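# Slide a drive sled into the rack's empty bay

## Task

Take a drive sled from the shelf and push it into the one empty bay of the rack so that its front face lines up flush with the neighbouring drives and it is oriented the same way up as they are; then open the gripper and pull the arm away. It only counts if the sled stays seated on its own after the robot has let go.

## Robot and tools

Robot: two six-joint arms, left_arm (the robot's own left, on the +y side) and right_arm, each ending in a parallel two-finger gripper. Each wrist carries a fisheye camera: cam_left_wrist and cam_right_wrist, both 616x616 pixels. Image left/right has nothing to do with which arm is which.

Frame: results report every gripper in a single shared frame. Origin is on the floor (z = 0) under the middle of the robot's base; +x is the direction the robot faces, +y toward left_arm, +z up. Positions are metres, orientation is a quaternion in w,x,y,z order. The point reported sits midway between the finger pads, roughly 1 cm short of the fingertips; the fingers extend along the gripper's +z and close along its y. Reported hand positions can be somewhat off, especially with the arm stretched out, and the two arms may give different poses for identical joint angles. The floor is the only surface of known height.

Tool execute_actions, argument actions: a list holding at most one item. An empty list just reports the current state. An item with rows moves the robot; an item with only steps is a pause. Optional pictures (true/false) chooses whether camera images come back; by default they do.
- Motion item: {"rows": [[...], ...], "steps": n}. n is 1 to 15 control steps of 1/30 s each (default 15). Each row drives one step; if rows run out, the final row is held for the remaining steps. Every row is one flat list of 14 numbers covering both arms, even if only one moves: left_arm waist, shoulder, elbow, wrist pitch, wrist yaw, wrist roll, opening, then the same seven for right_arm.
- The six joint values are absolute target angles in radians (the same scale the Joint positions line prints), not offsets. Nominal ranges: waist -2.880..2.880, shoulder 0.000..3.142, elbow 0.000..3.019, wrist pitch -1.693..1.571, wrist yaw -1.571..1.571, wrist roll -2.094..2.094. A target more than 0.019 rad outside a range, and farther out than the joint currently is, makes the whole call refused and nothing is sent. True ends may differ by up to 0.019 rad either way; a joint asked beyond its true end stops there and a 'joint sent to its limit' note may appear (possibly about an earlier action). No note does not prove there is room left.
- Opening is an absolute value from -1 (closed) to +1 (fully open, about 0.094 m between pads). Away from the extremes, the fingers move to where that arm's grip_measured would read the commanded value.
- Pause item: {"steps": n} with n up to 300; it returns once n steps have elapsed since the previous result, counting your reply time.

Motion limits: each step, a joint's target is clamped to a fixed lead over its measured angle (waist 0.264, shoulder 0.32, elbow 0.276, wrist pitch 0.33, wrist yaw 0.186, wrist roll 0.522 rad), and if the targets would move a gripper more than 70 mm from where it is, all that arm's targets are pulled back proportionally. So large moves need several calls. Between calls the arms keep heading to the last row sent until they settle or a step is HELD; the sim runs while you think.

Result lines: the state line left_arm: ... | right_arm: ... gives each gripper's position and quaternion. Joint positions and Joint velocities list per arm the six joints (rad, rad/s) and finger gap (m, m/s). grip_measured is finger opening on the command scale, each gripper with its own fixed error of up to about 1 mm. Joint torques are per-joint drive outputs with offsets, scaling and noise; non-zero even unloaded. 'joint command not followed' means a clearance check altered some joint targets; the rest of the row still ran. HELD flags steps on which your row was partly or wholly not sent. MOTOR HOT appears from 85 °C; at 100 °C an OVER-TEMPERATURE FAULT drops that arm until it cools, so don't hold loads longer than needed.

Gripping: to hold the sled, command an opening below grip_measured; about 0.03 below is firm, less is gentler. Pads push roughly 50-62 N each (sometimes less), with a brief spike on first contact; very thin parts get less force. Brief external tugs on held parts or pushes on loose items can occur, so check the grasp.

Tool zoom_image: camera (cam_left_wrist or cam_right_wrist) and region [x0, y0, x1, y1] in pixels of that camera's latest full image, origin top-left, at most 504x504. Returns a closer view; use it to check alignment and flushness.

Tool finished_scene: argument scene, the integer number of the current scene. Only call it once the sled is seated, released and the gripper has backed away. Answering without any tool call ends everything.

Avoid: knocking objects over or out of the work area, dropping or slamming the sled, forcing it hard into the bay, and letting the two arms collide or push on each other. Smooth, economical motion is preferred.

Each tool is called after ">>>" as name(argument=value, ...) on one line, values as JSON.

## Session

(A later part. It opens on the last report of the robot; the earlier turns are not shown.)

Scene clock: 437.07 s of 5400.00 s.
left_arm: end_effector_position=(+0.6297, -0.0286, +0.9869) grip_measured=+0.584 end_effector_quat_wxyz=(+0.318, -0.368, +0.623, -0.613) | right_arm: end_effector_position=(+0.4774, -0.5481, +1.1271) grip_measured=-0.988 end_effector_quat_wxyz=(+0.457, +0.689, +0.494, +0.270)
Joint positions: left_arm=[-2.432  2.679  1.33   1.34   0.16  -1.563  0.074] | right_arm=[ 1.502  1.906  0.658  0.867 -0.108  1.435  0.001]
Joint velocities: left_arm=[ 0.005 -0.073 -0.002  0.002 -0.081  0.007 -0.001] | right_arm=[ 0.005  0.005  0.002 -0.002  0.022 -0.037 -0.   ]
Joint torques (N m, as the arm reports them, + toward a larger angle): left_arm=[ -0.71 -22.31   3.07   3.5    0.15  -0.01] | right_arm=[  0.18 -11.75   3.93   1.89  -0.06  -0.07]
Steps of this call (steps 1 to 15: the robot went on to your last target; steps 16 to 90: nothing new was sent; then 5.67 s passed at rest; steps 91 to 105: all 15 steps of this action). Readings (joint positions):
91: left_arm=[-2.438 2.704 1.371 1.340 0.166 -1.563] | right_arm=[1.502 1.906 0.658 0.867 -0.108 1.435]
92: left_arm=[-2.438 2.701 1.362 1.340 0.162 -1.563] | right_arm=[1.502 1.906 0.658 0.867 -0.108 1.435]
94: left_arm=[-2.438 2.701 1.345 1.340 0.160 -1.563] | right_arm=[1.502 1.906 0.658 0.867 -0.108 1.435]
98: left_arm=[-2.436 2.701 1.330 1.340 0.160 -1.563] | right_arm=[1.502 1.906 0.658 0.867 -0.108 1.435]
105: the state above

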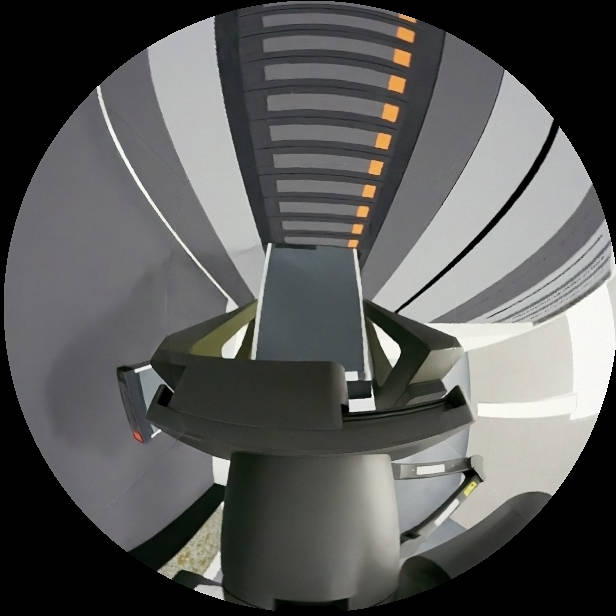

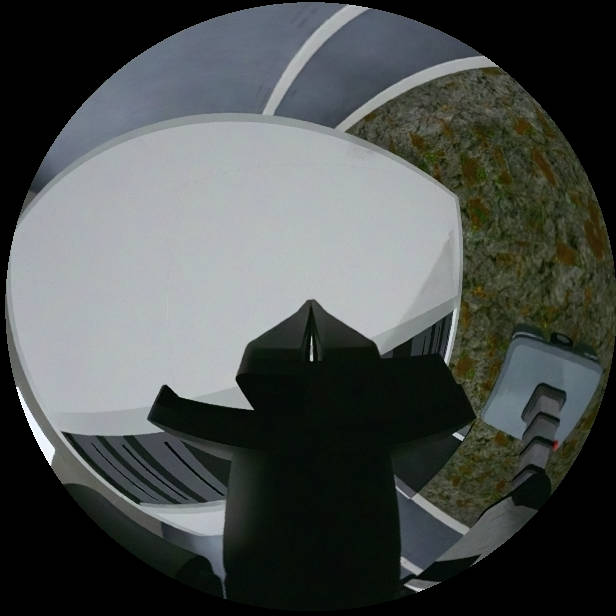

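>>> execute_actions(actions=[{"rows":[[-2.432,2.68,1.36,1.34,0.16,-1.57,0.54,1.5,1.9,0.66,0.87,-0.109,1.435,-1],[-2.432,2.68,1.37,1.34,0.16,-1.57,0.54,1.5,1.9,0.66,0.87,-0.109,1.435,-1],[-2.432,2.685,1.38,1.34,0.16,-1.57,0.54,1.5,1.9,0.66,0.87,-0.109,1.435,-1],[-2.432,2.69,1.39,1.34,0.16,-1.57,0.54,1.5,1.9,0.66,0.87,-0.109,1.435,-1],[-2.432,2.69,1.4,1.34,0.16,-1.57,0.54,1.5,1.9,0.66,0.87,-0.109,1.435,-1],[-2.432,2.69,1.41,1.34,0.16,-1.57,0.54,1.5,1.9,0.66,0.87,-0.109,1.435,-1]]}])

>>> zoom_image(camera="cam_left_wrist", region=[230, 150, 400, 320])

Scene clock: 444.87 s of 5400.00 s.
left_arm: end_effector_position=(+0.6369, -0.0329, +0.9862) grip_measured=+0.584 end_effector_quat_wxyz=(+0.321, -0.363, +0.619, -0.618) | right_arm: end_effector_position=(+0.4774, -0.5481, +1.1271) grip_measured=-0.988 end_effector_quat_wxyz=(+0.457, +0.689, +0.494, +0.270)
Joint positions: left_arm=[-2.433  2.696  1.364  1.34   0.163 -1.563  0.074] | right_arm=[ 1.502  1.906  0.658  0.867 -0.108  1.435  0.001]
Joint velocities: left_arm=[ 0.005  0.005 -0.007 -0.007 -0.007 -0.037 -0.001] | right_arm=[-0.005  0.015 -0.002 -0.017 -0.007 -0.007 -0.   ]
Joint torques (N m, as the arm reports them, + toward a larger angle): left_arm=[ -1.22 -21.1    5.89   2.1   -0.14  -0.01] | right_arm=[  0.21 -11.85   3.91   1.89  -0.09  -0.06]
Steps of this call (steps 1 to 15: the robot went on to your last target; steps 16 to 90: nothing new was sent; then 4.30 s passed at rest; steps 91 to 105: all 15 steps of this action). Readings (joint positions):
91: left_arm=[-2.432 2.673 1.330 1.340 0.160 -1.563] | right_arm=[1.502 1.906 0.658 0.867 -0.108 1.435]
92: left_arm=[-2.432 2.674 1.331 1.340 0.160 -1.563] | right_arm=[1.502 1.906 0.658 0.867 -0.108 1.435]
94: left_arm=[-2.432 2.679 1.340 1.340 0.160 -1.563] | right_arm=[1.502 1.906 0.658 0.867 -0.108 1.435]
98: left_arm=[-2.433 2.693 1.362 1.340 0.163 -1.563] | right_arm=[1.502 1.906 0.658 0.867 -0.108 1.435]
105: the state above

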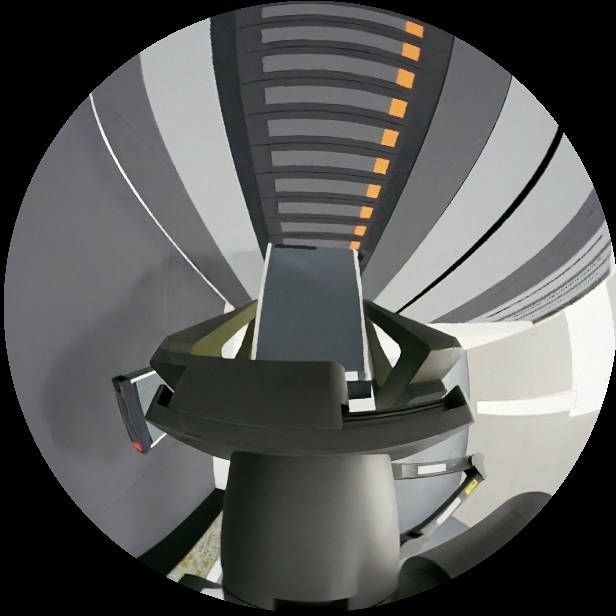

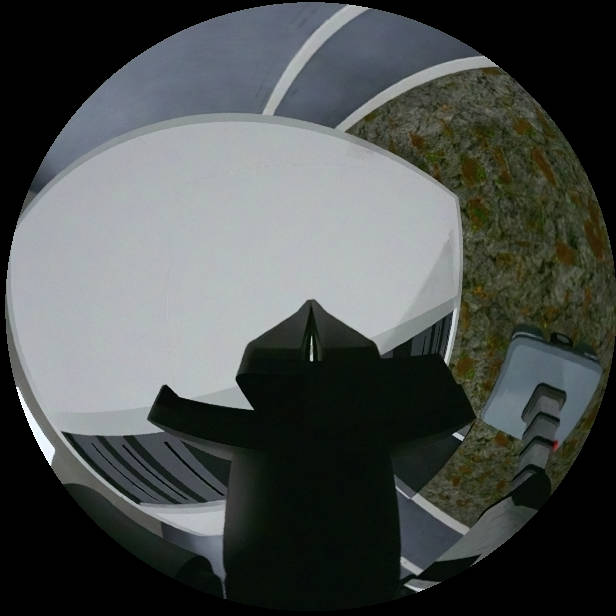

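Region (230, 150, 400, 320) of cam_left_wrist's 616x616 image, scaled by 2.965, with more detail than that image has.

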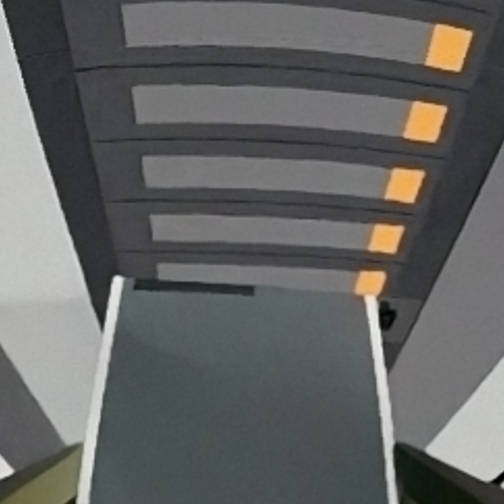

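>>> execute_actions(actions=[{"rows":[[-2.433,2.68,1.33,1.35,0.16,-1.525,0.54,1.5,1.9,0.66,0.87,-0.109,1.435,-1],[-2.433,2.68,1.33,1.35,0.16,-1.525,0.54,1.5,1.9,0.66,0.87,-0.109,1.435,-1],[-2.433,2.68,1.33,1.35,0.16,-1.525,0.54,1.5,1.9,0.66,0.87,-0.109,1.435,-1],[-2.433,2.68,1.33,1.35,0.16,-1.525,0.54,1.5,1.9,0.66,0.87,-0.109,1.435,-1],[-2.433,2.68,1.33,1.35,0.16,-1.525,0.54,1.5,1.9,0.66,0.87,-0.109,1.435,-1],[-2.445,2.65,1.33,1.37,0.156,-1.525,0.54,1.5,1.9,0.66,0.87,-0.109,1.435,-1]]}], pictures=false)

>>> execute_actions(actions=[{"rows":[[-2.438,2.675,1.36,1.36,0.157,-1.525,0.54,1.5,1.9,0.66,0.87,-0.109,1.435,-1],[-2.438,2.675,1.37,1.36,0.157,-1.525,0.54,1.5,1.9,0.66,0.87,-0.109,1.435,-1],[-2.438,2.675,1.38,1.355,0.157,-1.525,0.54,1.5,1.9,0.66,0.87,-0.109,1.435,-1],[-2.438,2.675,1.39,1.35,0.157,-1.525,0.54,1.5,1.9,0.66,0.87,-0.109,1.435,-1],[-2.438,2.675,1.4,1.345,0.157,-1.525,0.54,1.5,1.9,0.66,0.87,-0.109,1.435,-1],[-2.438,2.675,1.41,1.34,0.157,-1.525,0.54,1.5,1.9,0.66,0.87,-0.109,1.435,-1]]}])

>>> zoom_image(camera="cam_left_wrist", region=[230, 150, 400, 320])

Scene clock: 462.40 s of 5400.00 s.
left_arm: end_effector_position=(+0.6264, -0.0283, +0.9815) grip_measured=+0.584 end_effector_quat_wxyz=(+0.323, -0.363, +0.630, -0.606) | right_arm: end_effector_position=(+0.4774, -0.5481, +1.1271) grip_measured=-0.988 end_effector_quat_wxyz=(+0.457, +0.689, +0.494, +0.270)
Joint positions: left_arm=[-2.433  2.686  1.326  1.34   0.159 -1.54   0.074] | right_arm=[ 1.502  1.906  0.658  0.867 -0.108  1.435  0.001]
Joint velocities: left_arm=[-0.015 -0.034  0.022 -0.017  0.022  0.081 -0.   ] | right_arm=[-0.005  0.005 -0.012 -0.002 -0.007  0.095  0.   ]
Joint torques (N m, as the arm reports them, + toward a larger angle): left_arm=[ -2.3  -23.     2.92   3.5   -0.14   0.25] | right_arm=[  0.14 -11.93   3.93   1.94  -0.08  -0.07]
Steps of this call (steps 1 to 15: the robot went on to your last target; steps 16 to 90: nothing new was sent; then 14.03 s passed at rest; steps 91 to 105: all 15 steps of this action). Readings (joint positions):
91: left_arm=[-2.433 2.696 1.359 1.340 0.163 -1.559] | right_arm=[1.502 1.906 0.658 0.867 -0.108 1.435]
92: left_arm=[-2.433 2.694 1.352 1.340 0.163 -1.554] | right_arm=[1.502 1.906 0.658 0.867 -0.108 1.435]
94: left_arm=[-2.433 2.694 1.338 1.340 0.162 -1.549] | right_arm=[1.502 1.906 0.658 0.867 -0.108 1.435]
98: left_arm=[-2.433 2.694 1.326 1.340 0.159 -1.543] | right_arm=[1.502 1.906 0.658 0.867 -0.108 1.435]
105: the state above

Scene clock: 462.90 s of 5400.00 s.
left_arm: end_effector_position=(+0.6370, -0.0340, +0.9902) grip_measured=+0.584 end_effector_quat_wxyz=(+0.328, -0.355, +0.622, -0.615) | right_arm: end_effector_position=(+0.4774, -0.5481, +1.1271) grip_measured=-0.988 end_effector_quat_wxyz=(+0.457, +0.689, +0.494, +0.270)
Joint positions: left_arm=[-2.435  2.687  1.359  1.338  0.162 -1.54   0.074] | right_arm=[ 1.502  1.906  0.658  0.867 -0.108  1.435  0.001]
Joint velocities: left_arm=[-0.024 -0.005 -0.017  0.002  0.037  0.037  0.   ] | right_arm=[-0.015 -0.005 -0.022 -0.027 -0.007 -0.037 -0.   ]
Joint torques (N m, as the arm reports them, + toward a larger angle): left_arm=[ -1.61 -21.37   6.2    2.21  -0.24   0.23] | right_arm=[  0.08 -11.86   3.89   1.84  -0.07  -0.06]
Steps of this call (steps 1 to 15: all 15 steps of this action). Readings (joint positions):
1: left_arm=[-2.433 2.686 1.327 1.340 0.159 -1.540] | right_arm=[1.502 1.906 0.658 0.867 -0.108 1.435]
2: left_arm=[-2.433 2.686 1.330 1.340 0.159 -1.539] | right_arm=[1.502 1.906 0.658 0.867 -0.108 1.435]
4: left_arm=[-2.433 2.686 1.337 1.340 0.159 -1.539] | right_arm=[1.502 1.906 0.658 0.867 -0.108 1.435]
8: left_arm=[-2.435 2.686 1.358 1.338 0.162 -1.540] | right_arm=[1.502 1.906 0.658 0.867 -0.108 1.435]
15: the state above

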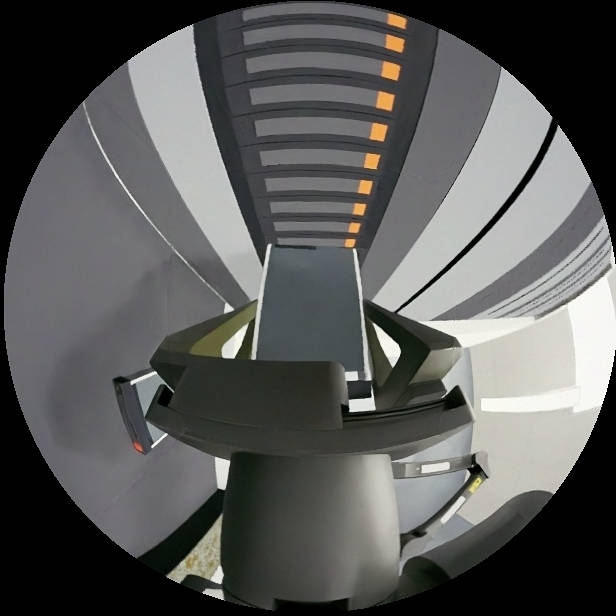

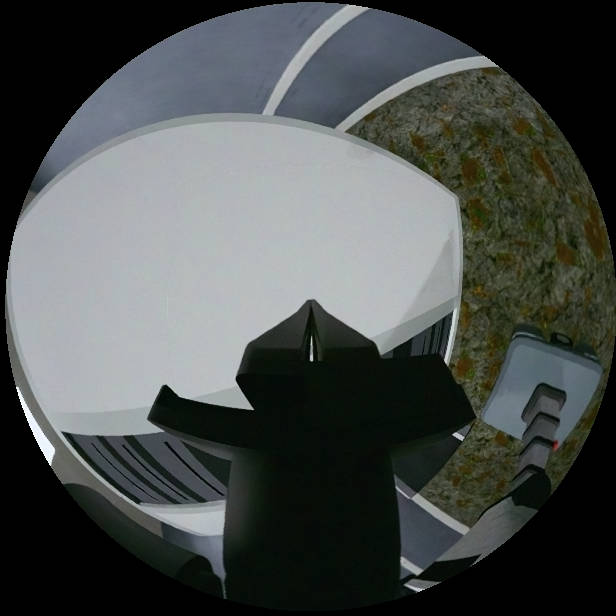

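Region (230, 150, 400, 320) of cam_left_wrist's 616x616 image, scaled by 2.965, with more detail than that image has.

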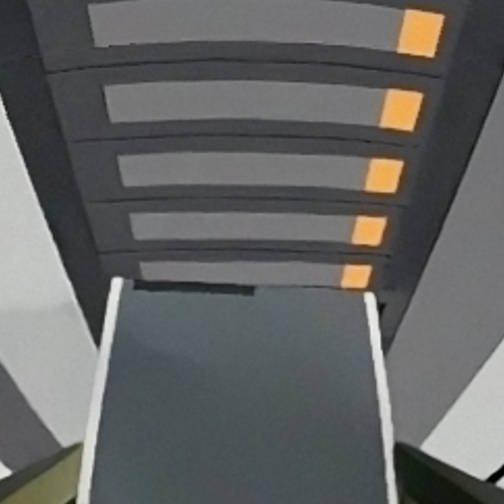

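>>> execute_actions(actions=[{"rows":[[-2.44,2.675,1.39,1.34,0.16,-1.525,0.54,1.5,1.9,0.66,0.87,-0.109,1.435,-1],[-2.443,2.675,1.39,1.34,0.16,-1.525,0.54,1.5,1.9,0.66,0.87,-0.109,1.435,-1],[-2.446,2.675,1.39,1.34,0.16,-1.525,0.54,1.5,1.9,0.66,0.87,-0.109,1.435,-1],[-2.449,2.675,1.39,1.34,0.16,-1.525,0.54,1.5,1.9,0.66,0.87,-0.109,1.435,-1],[-2.452,2.675,1.39,1.34,0.16,-1.525,0.54,1.5,1.9,0.66,0.87,-0.109,1.435,-1],[-2.455,2.675,1.39,1.34,0.16,-1.525,0.54,1.5,1.9,0.66,0.87,-0.109,1.435,-1]]}])

>>> zoom_image(camera="cam_left_wrist", region=[230, 150, 400, 320])

Scene clock: 471.67 s of 5400.00 s.
left_arm: end_effector_position=(+0.6334, -0.0416, +0.9907) grip_measured=+0.584 end_effector_quat_wxyz=(+0.325, -0.351, +0.624, -0.617) | right_arm: end_effector_position=(+0.4774, -0.5481, +1.1271) grip_measured=-0.988 end_effector_quat_wxyz=(+0.457, +0.689, +0.494, +0.270)
Joint positions: left_arm=[-2.446  2.687  1.359  1.338  0.162 -1.539  0.074] | right_arm=[ 1.502  1.906  0.658  0.867 -0.108  1.435  0.001]
Joint velocities: left_arm=[-0.005 -0.005 -0.017  0.002  0.022 -0.022  0.001] | right_arm=[ 0.005  0.015 -0.012 -0.012  0.007 -0.066 -0.001]
Joint torques (N m, as the arm reports them, + toward a larger angle): left_arm=[ -2.15 -21.56   4.87   2.18  -0.1    0.22] | right_arm=[  0.2  -11.95   3.95   1.88  -0.07  -0.07]
Steps of this call (steps 1 to 15: the robot went on to your last target; steps 16 to 90: nothing new was sent; then 5.27 s passed at rest; steps 91 to 105: all 15 steps of this action). Readings (joint positions):
91: left_arm=[-2.435 2.687 1.359 1.338 0.162 -1.540] | right_arm=[1.502 1.906 0.658 0.867 -0.108 1.435]
92: left_arm=[-2.435 2.687 1.359 1.338 0.162 -1.540] | right_arm=[1.502 1.906 0.658 0.867 -0.108 1.435]
94: left_arm=[-2.436 2.687 1.359 1.338 0.162 -1.540] | right_arm=[1.502 1.906 0.658 0.867 -0.108 1.435]
98: left_arm=[-2.440 2.687 1.359 1.338 0.162 -1.540] | right_arm=[1.502 1.906 0.658 0.867 -0.108 1.435]
105: the state above

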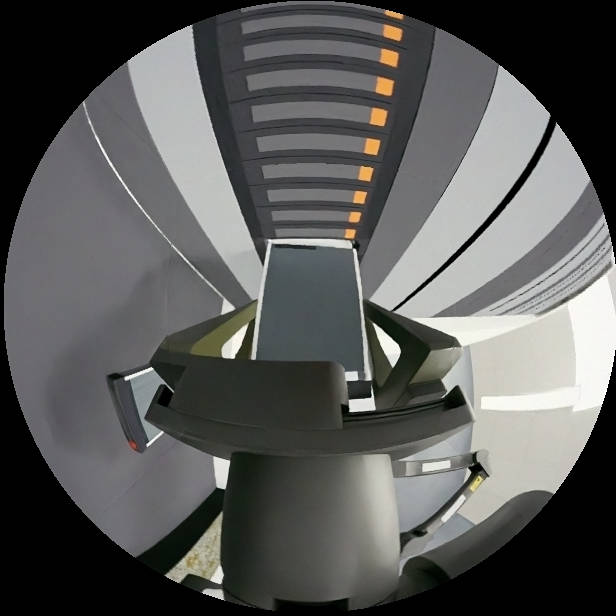

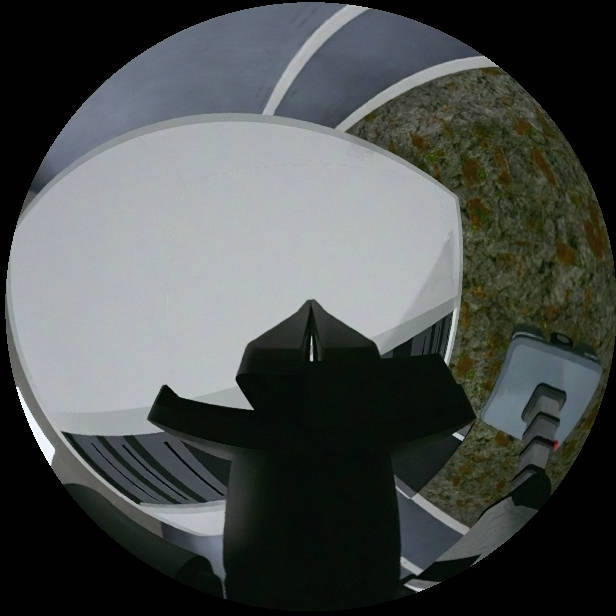

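Region (230, 150, 400, 320) of cam_left_wrist's 616x616 image, scaled by 2.965, with more detail than that image has.

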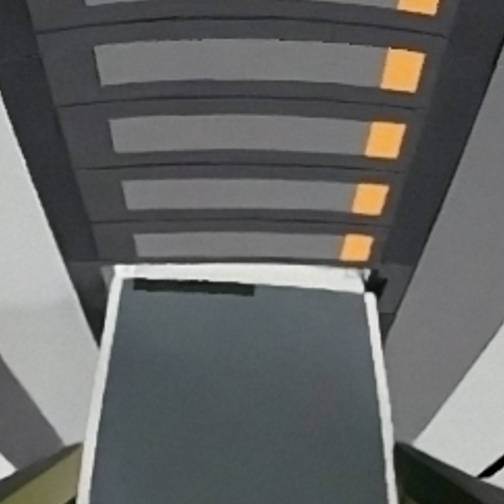

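>>> execute_actions(actions=[{"rows":[[-2.44,2.675,1.36,1.34,0.16,-1.525,0.54,1.5,1.9,0.66,0.87,-0.109,1.435,-1],[-2.437,2.675,1.36,1.34,0.16,-1.525,0.54,1.5,1.9,0.66,0.87,-0.109,1.435,-1],[-2.434,2.675,1.36,1.34,0.16,-1.525,0.54,1.5,1.9,0.66,0.87,-0.109,1.435,-1],[-2.432,2.675,1.36,1.34,0.16,-1.525,0.54,1.5,1.9,0.66,0.87,-0.109,1.435,-1]],"steps":12}], pictures=false)

>>> execute_actions(actions=[{"rows":[[-2.436,2.675,1.38,1.34,0.16,-1.525,0.54,1.5,1.9,0.66,0.87,-0.109,1.435,-1],[-2.436,2.675,1.39,1.34,0.16,-1.525,0.54,1.5,1.9,0.66,0.87,-0.109,1.435,-1],[-2.436,2.675,1.4,1.34,0.16,-1.525,0.54,1.5,1.9,0.66,0.87,-0.109,1.435,-1],[-2.436,2.68,1.41,1.335,0.16,-1.525,0.54,1.5,1.9,0.66,0.87,-0.109,1.435,-1],[-2.436,2.68,1.42,1.33,0.16,-1.525,0.54,1.5,1.9,0.66,0.87,-0.109,1.435,-1]]}])

>>> zoom_image(camera="cam_left_wrist", region=[230, 150, 400, 320])

Scene clock: 485.00 s of 5400.00 s.
left_arm: end_effector_position=(+0.6352, -0.0378, +0.9905) grip_measured=+0.584 end_effector_quat_wxyz=(+0.327, -0.353, +0.624, -0.616) | right_arm: end_effector_position=(+0.4774, -0.5481, +1.1271) grip_measured=-0.988 end_effector_quat_wxyz=(+0.457, +0.689, +0.494, +0.270)
Joint positions: left_arm=[-2.441  2.687  1.359  1.338  0.162 -1.539  0.074] | right_arm=[ 1.502  1.906  0.658  0.867 -0.108  1.435  0.001]
Joint velocities: left_arm=[-0.005 -0.015 -0.007 -0.012  0.081 -0.007 -0.   ] | right_arm=[-0.005 -0.005  0.002 -0.017 -0.051  0.007  0.   ]
Joint torques (N m, as the arm reports them, + toward a larger angle): left_arm=[ -0.57 -21.6    2.97   2.22  -0.11   0.22] | right_arm=[  0.24 -11.69   3.92   1.85  -0.08  -0.06]
Steps of this call (steps 1 to 15: the robot went on to your last target; steps 16 to 90: nothing new was sent; then 9.93 s passed at rest; steps 91 to 102: all 12 steps of this action). Readings (joint positions):
91: left_arm=[-2.446 2.687 1.359 1.338 0.162 -1.539] | right_arm=[1.502 1.906 0.658 0.867 -0.108 1.435]
92: left_arm=[-2.446 2.687 1.359 1.338 0.162 -1.539] | right_arm=[1.502 1.906 0.658 0.867 -0.108 1.435]
94: left_arm=[-2.446 2.687 1.359 1.338 0.162 -1.539] | right_arm=[1.502 1.906 0.658 0.867 -0.108 1.435]
98: left_arm=[-2.443 2.687 1.359 1.338 0.162 -1.539] | right_arm=[1.502 1.906 0.658 0.867 -0.108 1.435]
102: the state above

Scene clock: 485.50 s of 5400.00 s.
left_arm: end_effector_position=(+0.6372, -0.0385, +0.9912) grip_measured=+0.584 end_effector_quat_wxyz=(+0.327, -0.352, +0.623, -0.617) | right_arm: end_effector_position=(+0.4774, -0.5481, +1.1271) grip_measured=-0.988 end_effector_quat_wxyz=(+0.457, +0.689, +0.494, +0.270)
Joint positions: left_arm=[-2.44   2.688  1.365  1.336  0.163 -1.539  0.074] | right_arm=[ 1.502  1.906  0.658  0.867 -0.108  1.435  0.001]
Joint velocities: left_arm=[-0.005 -0.015 -0.017 -0.007  0.007 -0.051 -0.   ] | right_arm=[-0.005 -0.005 -0.012 -0.017 -0.037  0.051 -0.001]
Joint torques (N m, as the arm reports them, + toward a larger angle): left_arm=[ -0.9  -21.22   6.39   1.81  -0.17   0.22] | right_arm=[  0.2  -11.85   3.9    1.89  -0.09  -0.07]
Steps of this call (steps 1 to 15: all 15 steps of this action). Readings (joint positions):
1: left_arm=[-2.440 2.687 1.359 1.338 0.162 -1.539] | right_arm=[1.502 1.906 0.658 0.867 -0.108 1.435]
2: left_arm=[-2.440 2.687 1.359 1.338 0.162 -1.539] | right_arm=[1.502 1.906 0.658 0.867 -0.108 1.435]
4: left_arm=[-2.440 2.687 1.362 1.338 0.162 -1.539] | right_arm=[1.502 1.906 0.658 0.867 -0.108 1.435]
8: left_arm=[-2.440 2.688 1.365 1.336 0.163 -1.539] | right_arm=[1.502 1.906 0.658 0.867 -0.108 1.435]
15: the state above

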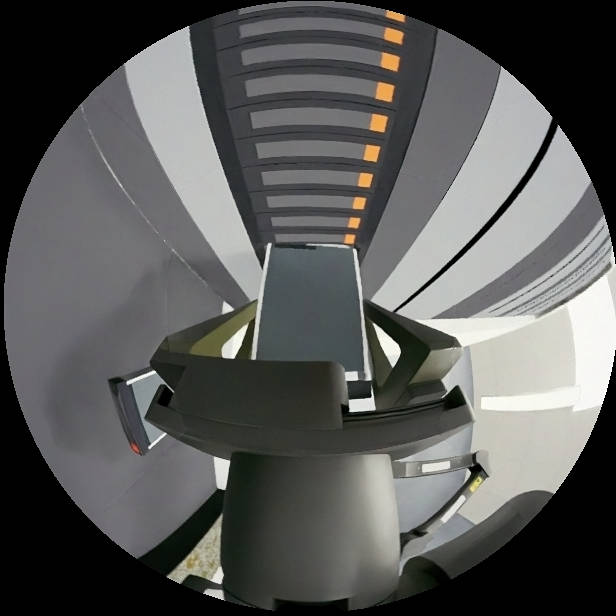

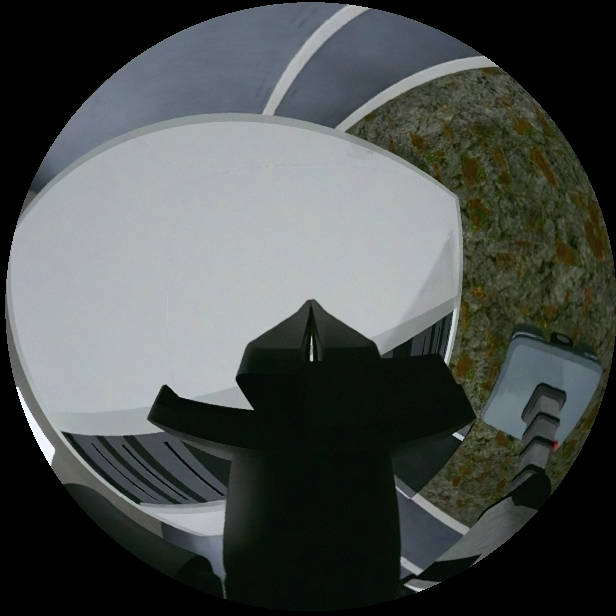

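Region (230, 150, 400, 320) of cam_left_wrist's 616x616 image, scaled by 2.965, with more detail than that image has.

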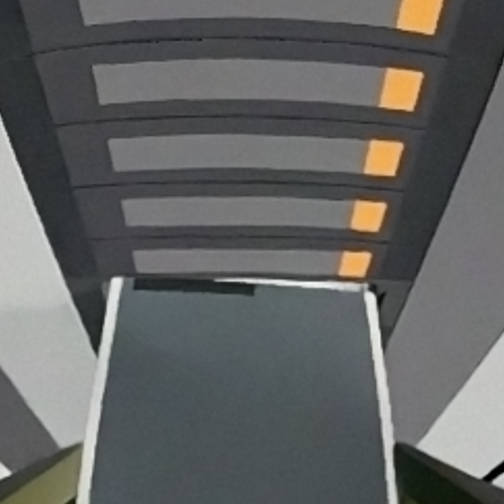

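>>> execute_actions(actions=[{"rows":[[-2.44,2.675,1.345,1.34,0.16,-1.525,0.54,1.5,1.9,0.66,0.87,-0.109,1.435,-1],[-2.44,2.675,1.345,1.34,0.16,-1.525,0.54,1.5,1.9,0.66,0.87,-0.109,1.435,-1],[-2.44,2.675,1.345,1.34,0.16,-1.525,0.54,1.5,1.9,0.66,0.87,-0.109,1.435,-1],[-2.44,2.675,1.35,1.34,0.149,-1.525,0.54,1.5,1.9,0.66,0.87,-0.109,1.435,-1],[-2.44,2.675,1.35,1.34,0.149,-1.525,0.54,1.5,1.9,0.66,0.87,-0.109,1.435,-1],[-2.44,2.675,1.35,1.34,0.149,-1.525,0.54,1.5,1.9,0.66,0.87,-0.109,1.435,-1],[-2.44,2.675,1.35,1.34,0.149,-1.525,0.54,1.5,1.9,0.66,0.87,-0.109,1.435,-1],[-2.44,2.675,1.38,1.34,0.149,-1.525,0.54,1.5,1.9,0.66,0.87,-0.109,1.435,-1],[-2.44,2.675,1.39,1.34,0.149,-1.525,0.54,1.5,1.9,0.66,0.87,-0.109,1.435,-1],[-2.44,2.675,1.4,1.34,0.149,-1.525,0.54,1.5,1.9,0.66,0.87,-0.109,1.435,-1],[-2.44,2.68,1.42,1.33,0.149,-1.525,0.54,1.5,1.9,0.66,0.87,-0.109,1.435,-1]]}])

>>> zoom_image(camera="cam_left_wrist", region=[230, 150, 400, 320])

Scene clock: 496.37 s of 5400.00 s.
left_arm: end_effector_position=(+0.6372, -0.0379, +0.9890) grip_measured=+0.584 end_effector_quat_wxyz=(+0.328, -0.356, +0.623, -0.615) | right_arm: end_effector_position=(+0.4774, -0.5481, +1.1271) grip_measured=-0.988 end_effector_quat_wxyz=(+0.457, +0.689, +0.494, +0.270)
Joint positions: left_arm=[-2.441  2.691  1.366  1.333  0.154 -1.539  0.074] | right_arm=[ 1.502  1.906  0.658  0.867 -0.108  1.435  0.001]
Joint velocities: left_arm=[-0.005 -0.005 -0.012  0.002 -0.022 -0.051  0.001] | right_arm=[ 0.005 -0.015 -0.007 -0.012 -0.037  0.007 -0.   ]
Joint torques (N m, as the arm reports them, + toward a larger angle): left_arm=[ -1.6  -21.45   6.3    1.95  -0.26   0.21] | right_arm=[  0.04 -11.75   3.97   1.88  -0.09  -0.05]
Steps of this call (steps 1 to 15: the robot went on to your last target; steps 16 to 90: nothing new was sent; then 7.37 s passed at rest; steps 91 to 105: all 15 steps of this action). Readings (joint positions):
91: left_arm=[-2.440 2.688 1.361 1.336 0.163 -1.539] | right_arm=[1.502 1.906 0.658 0.867 -0.108 1.435]
92: left_arm=[-2.440 2.688 1.357 1.336 0.163 -1.538] | right_arm=[1.502 1.906 0.658 0.867 -0.108 1.435]
94: left_arm=[-2.440 2.688 1.350 1.336 0.157 -1.538] | right_arm=[1.502 1.906 0.658 0.867 -0.108 1.435]
98: left_arm=[-2.440 2.688 1.347 1.336 0.152 -1.538] | right_arm=[1.502 1.906 0.658 0.867 -0.108 1.435]
105: the state above

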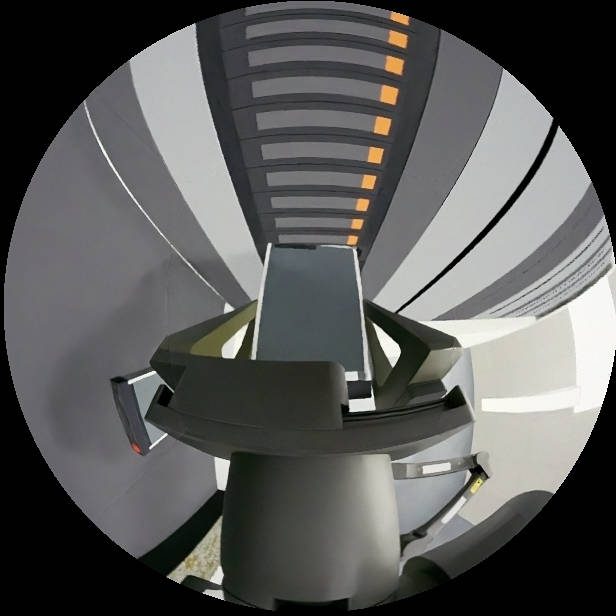

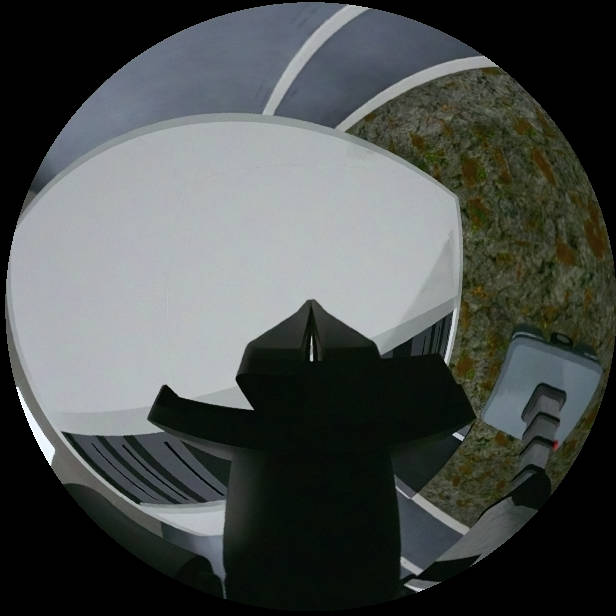

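Region (230, 150, 400, 320) of cam_left_wrist's 616x616 image, scaled by 2.965, with more detail than that image has.

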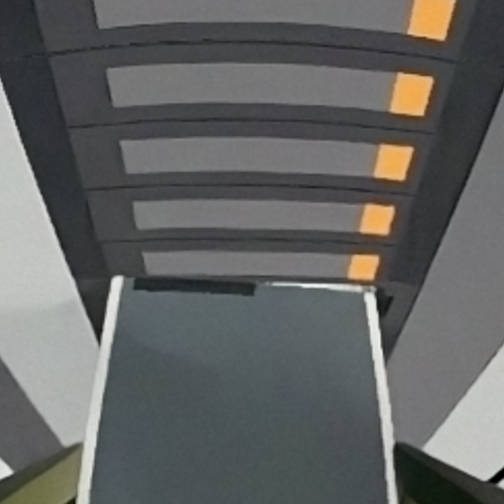

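>>> execute_actions(actions=[{"rows":[[-2.435,2.675,1.395,1.335,0.152,-1.525,0.54,1.5,1.9,0.66,0.87,-0.109,1.435,-1],[-2.43,2.675,1.395,1.335,0.152,-1.525,0.54,1.5,1.9,0.66,0.87,-0.109,1.435,-1],[-2.426,2.675,1.395,1.335,0.152,-1.525,0.54,1.5,1.9,0.66,0.87,-0.109,1.435,-1],[-2.422,2.675,1.395,1.335,0.152,-1.525,0.54,1.5,1.9,0.66,0.87,-0.109,1.435,-1],[-2.418,2.675,1.395,1.335,0.152,-1.525,0.54,1.5,1.9,0.66,0.87,-0.109,1.435,-1],[-2.414,2.675,1.395,1.335,0.152,-1.525,0.54,1.5,1.9,0.66,0.87,-0.109,1.435,-1],[-2.41,2.675,1.395,1.335,0.152,-1.525,0.54,1.5,1.9,0.66,0.87,-0.109,1.435,-1]]}])

>>> zoom_image(camera="cam_left_wrist", region=[230, 150, 400, 320])

Scene clock: 516.47 s of 5400.00 s.
left_arm: end_effector_position=(+0.6374, -0.0373, +0.9890) grip_measured=+0.584 end_effector_quat_wxyz=(+0.327, -0.355, +0.623, -0.615) | right_arm: end_effector_position=(+0.4774, -0.5481, +1.1271) grip_measured=-0.988 end_effector_quat_wxyz=(+0.457, +0.689, +0.494, +0.270)
Joint positions: left_arm=[-2.439  2.691  1.366  1.333  0.16  -1.539  0.074] | right_arm=[ 1.502  1.906  0.658  0.867 -0.108  1.435  0.001]
Joint velocities: left_arm=[-0.005 -0.015 -0.012 -0.017  0.051 -0.007  0.001] | right_arm=[-0.005  0.015 -0.017  0.002 -0.051  0.007 -0.   ]
Joint torques (N m, as the arm reports them, + toward a larger angle): left_arm=[  1.42 -21.91   4.78   2.24  -0.38   0.22] | right_arm=[  0.36 -11.79   3.91   1.94  -0.09  -0.06]
Steps of this call (steps 1 to 15: the robot went on to your last target; steps 16 to 90: nothing new was sent; then 16.60 s passed at rest; steps 91 to 105: all 15 steps of this action). Readings (joint positions):
91: left_arm=[-2.441 2.691 1.366 1.333 0.154 -1.539] | right_arm=[1.502 1.906 0.658 0.867 -0.108 1.435]
92: left_arm=[-2.441 2.691 1.366 1.333 0.154 -1.539] | right_arm=[1.502 1.906 0.658 0.867 -0.108 1.435]
94: left_arm=[-2.441 2.691 1.366 1.333 0.154 -1.539] | right_arm=[1.502 1.906 0.658 0.867 -0.108 1.435]
98: left_arm=[-2.440 2.691 1.366 1.333 0.159 -1.539] | right_arm=[1.502 1.906 0.658 0.867 -0.108 1.435]
105: the state above

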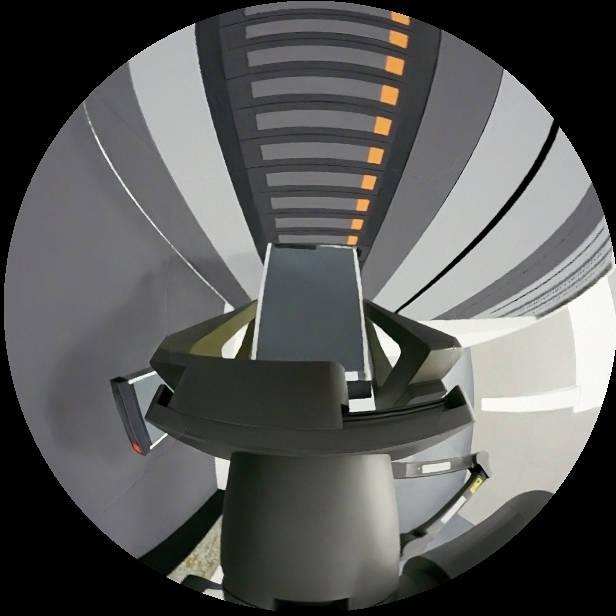

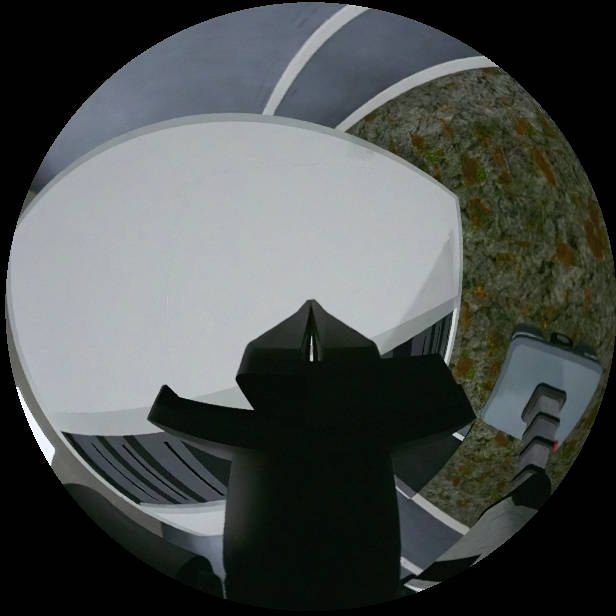

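Region (230, 150, 400, 320) of cam_left_wrist's 616x616 image, scaled by 2.965, with more detail than that image has.

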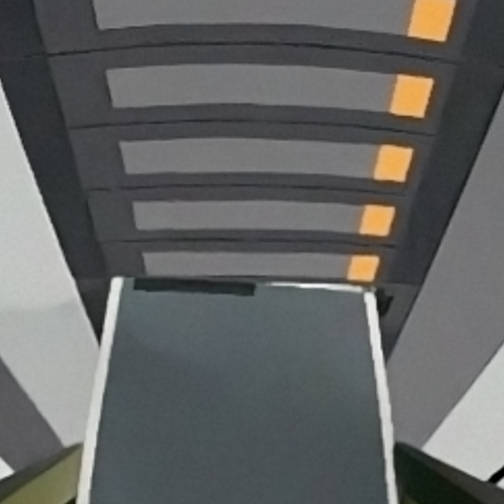

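>>> execute_actions(actions=[{"rows":[[-2.415,2.675,1.375,1.335,0.155,-1.525,0.54,1.5,1.9,0.66,0.87,-0.109,1.435,-1],[-2.415,2.675,1.368,1.335,0.155,-1.525,0.54,1.5,1.9,0.66,0.87,-0.109,1.435,-1],[-2.415,2.675,1.364,1.335,0.155,-1.525,0.54,1.5,1.9,0.66,0.87,-0.109,1.435,-1],[-2.415,2.675,1.361,1.335,0.155,-1.525,0.54,1.5,1.9,0.66,0.87,-0.109,1.435,-1],[-2.415,2.675,1.358,1.335,0.155,-1.525,0.54,1.5,1.9,0.66,0.87,-0.109,1.435,-1],[-2.415,2.675,1.355,1.335,0.155,-1.525,0.54,1.5,1.9,0.66,0.87,-0.109,1.435,-1],[-2.42,2.675,1.36,1.335,0.155,-1.525,0.54,1.5,1.9,0.66,0.87,-0.109,1.435,-1]],"steps":9}])

>>> zoom_image(camera="cam_left_wrist", region=[230, 150, 400, 320])

Scene clock: 525.67 s of 5400.00 s.
left_arm: end_effector_position=(+0.6368, -0.0302, +0.9857) grip_measured=+0.584 end_effector_quat_wxyz=(+0.328, -0.359, +0.625, -0.611) | right_arm: end_effector_position=(+0.4774, -0.5481, +1.1271) grip_measured=-0.988 end_effector_quat_wxyz=(+0.457, +0.689, +0.494, +0.270)
Joint positions: left_arm=[-2.43   2.691  1.357  1.333  0.16  -1.539  0.074] | right_arm=[ 1.502  1.906  0.658  0.867 -0.108  1.435  0.001]
Joint velocities: left_arm=[ 0.015  0.005  0.002 -0.012 -0.007  0.022 -0.001] | right_arm=[ 0.005 -0.005 -0.012  0.012 -0.022  0.066  0.001]
Joint torques (N m, as the arm reports them, + toward a larger angle): left_arm=[ -0.19 -21.68   3.09   2.27  -0.23   0.22] | right_arm=[  0.21 -11.91   3.88   1.88  -0.08  -0.06]
Steps of this call (steps 1 to 15: the robot went on to your last target; steps 16 to 90: nothing new was sent; then 5.90 s passed at rest; steps 91 to 99: all 9 steps of this action). Readings (joint positions):
91: left_arm=[-2.439 2.691 1.366 1.333 0.161 -1.539] | right_arm=[1.502 1.906 0.658 0.867 -0.108 1.435]
92: left_arm=[-2.439 2.691 1.365 1.333 0.161 -1.539] | right_arm=[1.502 1.906 0.658 0.867 -0.108 1.435]
94: left_arm=[-2.438 2.691 1.363 1.333 0.161 -1.539] | right_arm=[1.502 1.906 0.658 0.867 -0.108 1.435]
98: left_arm=[-2.431 2.691 1.358 1.333 0.160 -1.539] | right_arm=[1.502 1.906 0.658 0.867 -0.108 1.435]
99: the state above

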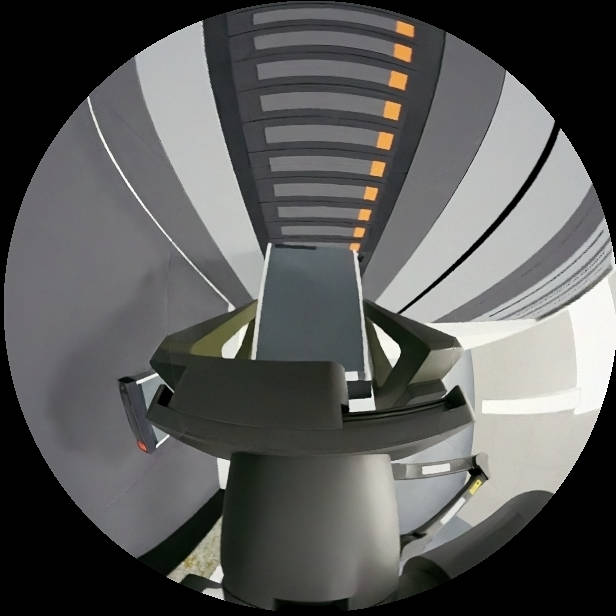

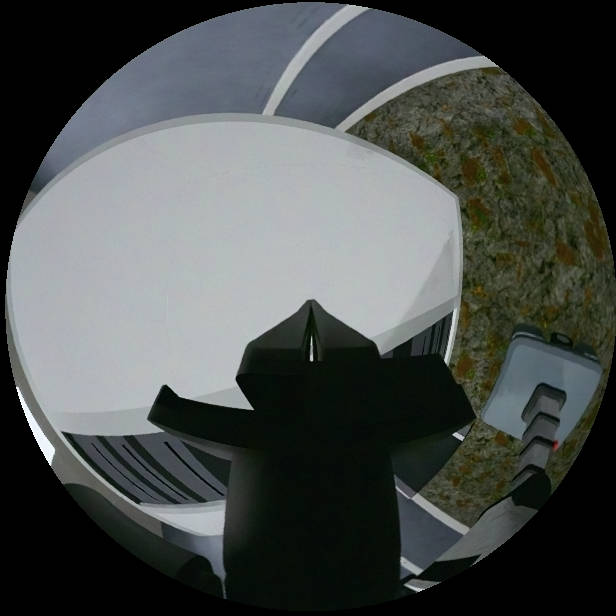

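Region (230, 150, 400, 320) of cam_left_wrist's 616x616 image, scaled by 2.965, with more detail than that image has.

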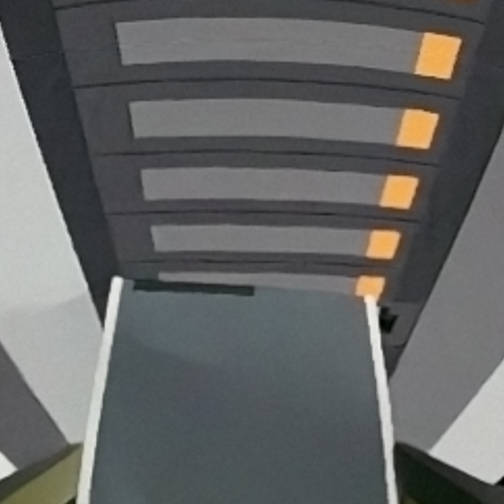

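>>> execute_actions(actions=[{"rows":[[-2.43,2.675,1.385,1.335,0.158,-1.525,0.54,1.5,1.9,0.66,0.87,-0.109,1.435,-1],[-2.432,2.675,1.39,1.335,0.158,-1.525,0.54,1.5,1.9,0.66,0.87,-0.109,1.435,-1],[-2.434,2.675,1.395,1.335,0.158,-1.525,0.54,1.5,1.9,0.66,0.87,-0.109,1.435,-1],[-2.436,2.675,1.4,1.335,0.158,-1.525,0.54,1.5,1.9,0.66,0.87,-0.109,1.435,-1],[-2.438,2.675,1.4,1.335,0.158,-1.525,0.54,1.5,1.9,0.66,0.87,-0.109,1.435,-1],[-2.44,2.675,1.4,1.335,0.158,-1.525,0.54,1.5,1.9,0.66,0.87,-0.109,1.435,-1],[-2.442,2.675,1.4,1.335,0.158,-1.525,0.54,1.5,1.9,0.66,0.87,-0.109,1.435,-1],[-2.444,2.675,1.4,1.335,0.158,-1.525,0.54,1.5,1.9,0.66,0.87,-0.109,1.435,-1],[-2.446,2.675,1.4,1.335,0.158,-1.525,0.54,1.5,1.9,0.66,0.87,-0.109,1.435,-1],[-2.448,2.675,1.4,1.335,0.158,-1.525,0.54,1.5,1.9,0.66,0.87,-0.109,1.435,-1]]}])

>>> zoom_image(camera="cam_left_wrist", region=[230, 150, 400, 320])

Scene clock: 541.00 s of 5400.00 s.
left_arm: end_effector_position=(+0.6365, -0.0353, +0.9876) grip_measured=+0.584 end_effector_quat_wxyz=(+0.327, -0.356, +0.624, -0.614) | right_arm: end_effector_position=(+0.4774, -0.5481, +1.1271) grip_measured=-0.988 end_effector_quat_wxyz=(+0.457, +0.689, +0.494, +0.270)
Joint positions: left_arm=[-2.437  2.691  1.362  1.333  0.16  -1.539  0.074] | right_arm=[ 1.502  1.906  0.658  0.867 -0.108  1.435  0.001]
Joint velocities: left_arm=[-0.024 -0.005  0.027 -0.012  0.066  0.007 -0.   ] | right_arm=[-0.034  0.005 -0.002 -0.007 -0.007 -0.037 -0.001]
Joint torques (N m, as the arm reports them, + toward a larger angle): left_arm=[ -2.13 -21.99   5.22   2.19  -0.09   0.22] | right_arm=[  0.34 -11.82   4.01   1.87  -0.07  -0.07]
Steps of this call (steps 1 to 15: the robot went on to your last target; steps 16 to 90: nothing new was sent; then 11.83 s passed at rest; steps 91 to 105: all 15 steps of this action). Readings (joint positions):
91: left_arm=[-2.430 2.691 1.357 1.333 0.160 -1.539] | right_arm=[1.502 1.906 0.658 0.867 -0.108 1.435]
92: left_arm=[-2.430 2.691 1.357 1.333 0.160 -1.539] | right_arm=[1.502 1.906 0.658 0.867 -0.108 1.435]
94: left_arm=[-2.430 2.691 1.357 1.333 0.160 -1.539] | right_arm=[1.502 1.906 0.658 0.867 -0.108 1.435]
98: left_arm=[-2.431 2.691 1.357 1.333 0.160 -1.539] | right_arm=[1.502 1.906 0.658 0.867 -0.108 1.435]
105: the state above

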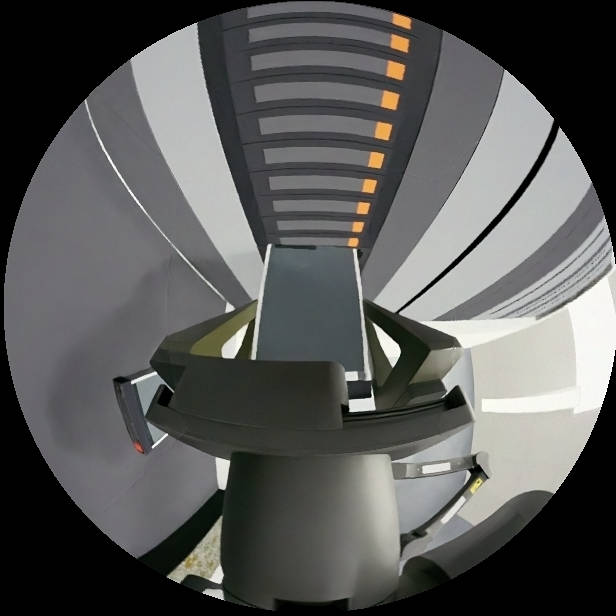

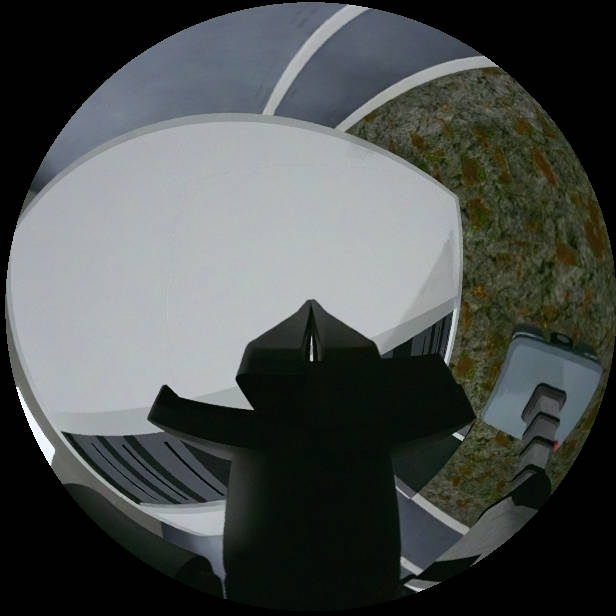

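Region (230, 150, 400, 320) of cam_left_wrist's 616x616 image, scaled by 2.965, with more detail than that image has.

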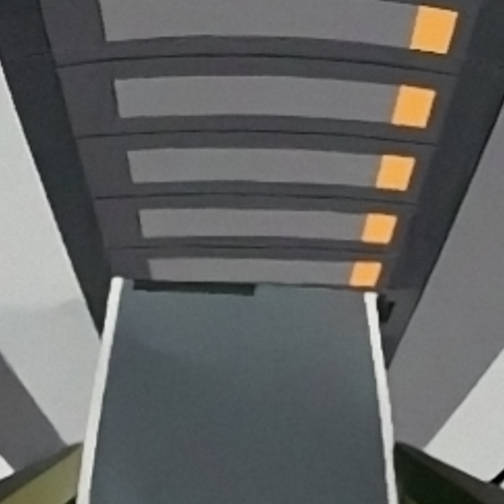

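>>> execute_actions(actions=[{"rows":[[-2.44,2.675,1.41,1.335,0.16,-1.525,0.54,1.5,1.9,0.66,0.87,-0.109,1.435,-1],[-2.44,2.675,1.42,1.335,0.16,-1.525,0.54,1.5,1.9,0.66,0.87,-0.109,1.435,-1],[-2.44,2.675,1.43,1.335,0.16,-1.525,0.54,1.5,1.9,0.66,0.87,-0.109,1.435,-1],[-2.44,2.675,1.44,1.335,0.16,-1.525,0.54,1.5,1.9,0.66,0.87,-0.109,1.435,-1]]}])

>>> zoom_image(camera="cam_left_wrist", region=[230, 150, 400, 320])

Scene clock: 548.67 s of 5400.00 s.
left_arm: end_effector_position=(+0.6375, -0.0372, +0.9886) grip_measured=+0.584 end_effector_quat_wxyz=(+0.327, -0.354, +0.624, -0.615) | right_arm: end_effector_position=(+0.4774, -0.5481, +1.1271) grip_measured=-0.988 end_effector_quat_wxyz=(+0.457, +0.689, +0.494, +0.270)
Joint positions: left_arm=[-2.439  2.692  1.367  1.333  0.162 -1.539  0.074] | right_arm=[ 1.502  1.906  0.658  0.867 -0.108  1.435  0.001]
Joint velocities: left_arm=[-0.005  0.005 -0.022  0.007 -0.037  0.066 -0.001] | right_arm=[-0.015 -0.005  0.007 -0.022 -0.081 -0.037  0.001]
Joint torques (N m, as the arm reports them, + toward a larger angle): left_arm=[ -1.38 -22.05   7.59   2.2   -0.07   0.22] | right_arm=[  0.09 -12.01   3.93   1.86  -0.08  -0.05]
Steps of this call (steps 1 to 15: the robot went on to your last target; steps 16 to 90: nothing new was sent; then 4.17 s passed at rest; steps 91 to 105: all 15 steps of this action). Readings (joint positions):
91: left_arm=[-2.439 2.691 1.364 1.333 0.160 -1.539] | right_arm=[1.502 1.906 0.658 0.867 -0.108 1.435]
92: left_arm=[-2.439 2.691 1.365 1.333 0.160 -1.539] | right_arm=[1.502 1.906 0.658 0.867 -0.108 1.435]
94: left_arm=[-2.439 2.691 1.367 1.333 0.161 -1.539] | right_arm=[1.502 1.906 0.658 0.867 -0.108 1.435]
98: left_arm=[-2.439 2.692 1.367 1.333 0.162 -1.539] | right_arm=[1.502 1.906 0.658 0.867 -0.108 1.435]
105: the state above

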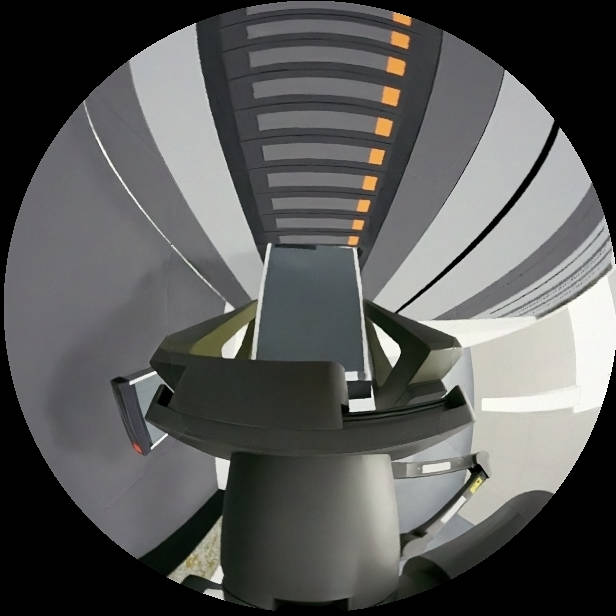

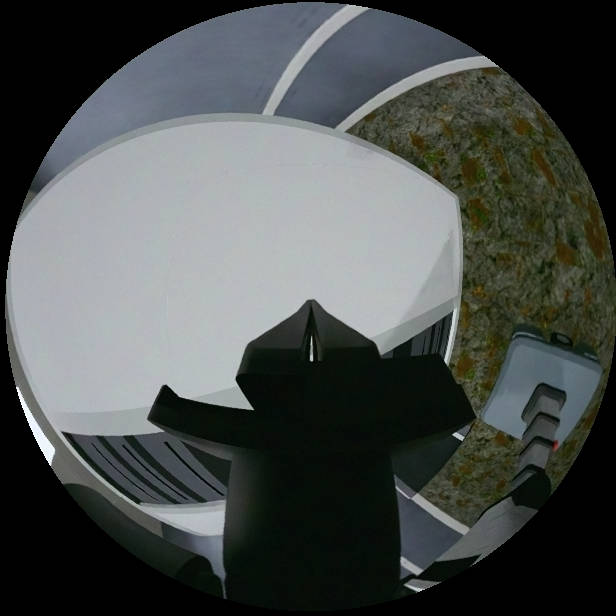

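Region (230, 150, 400, 320) of cam_left_wrist's 616x616 image, scaled by 2.965, with more detail than that image has.

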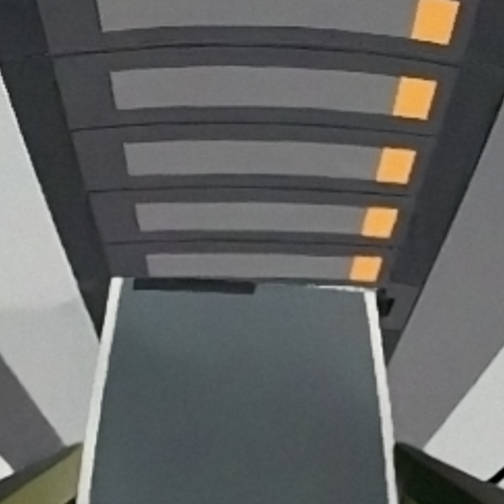

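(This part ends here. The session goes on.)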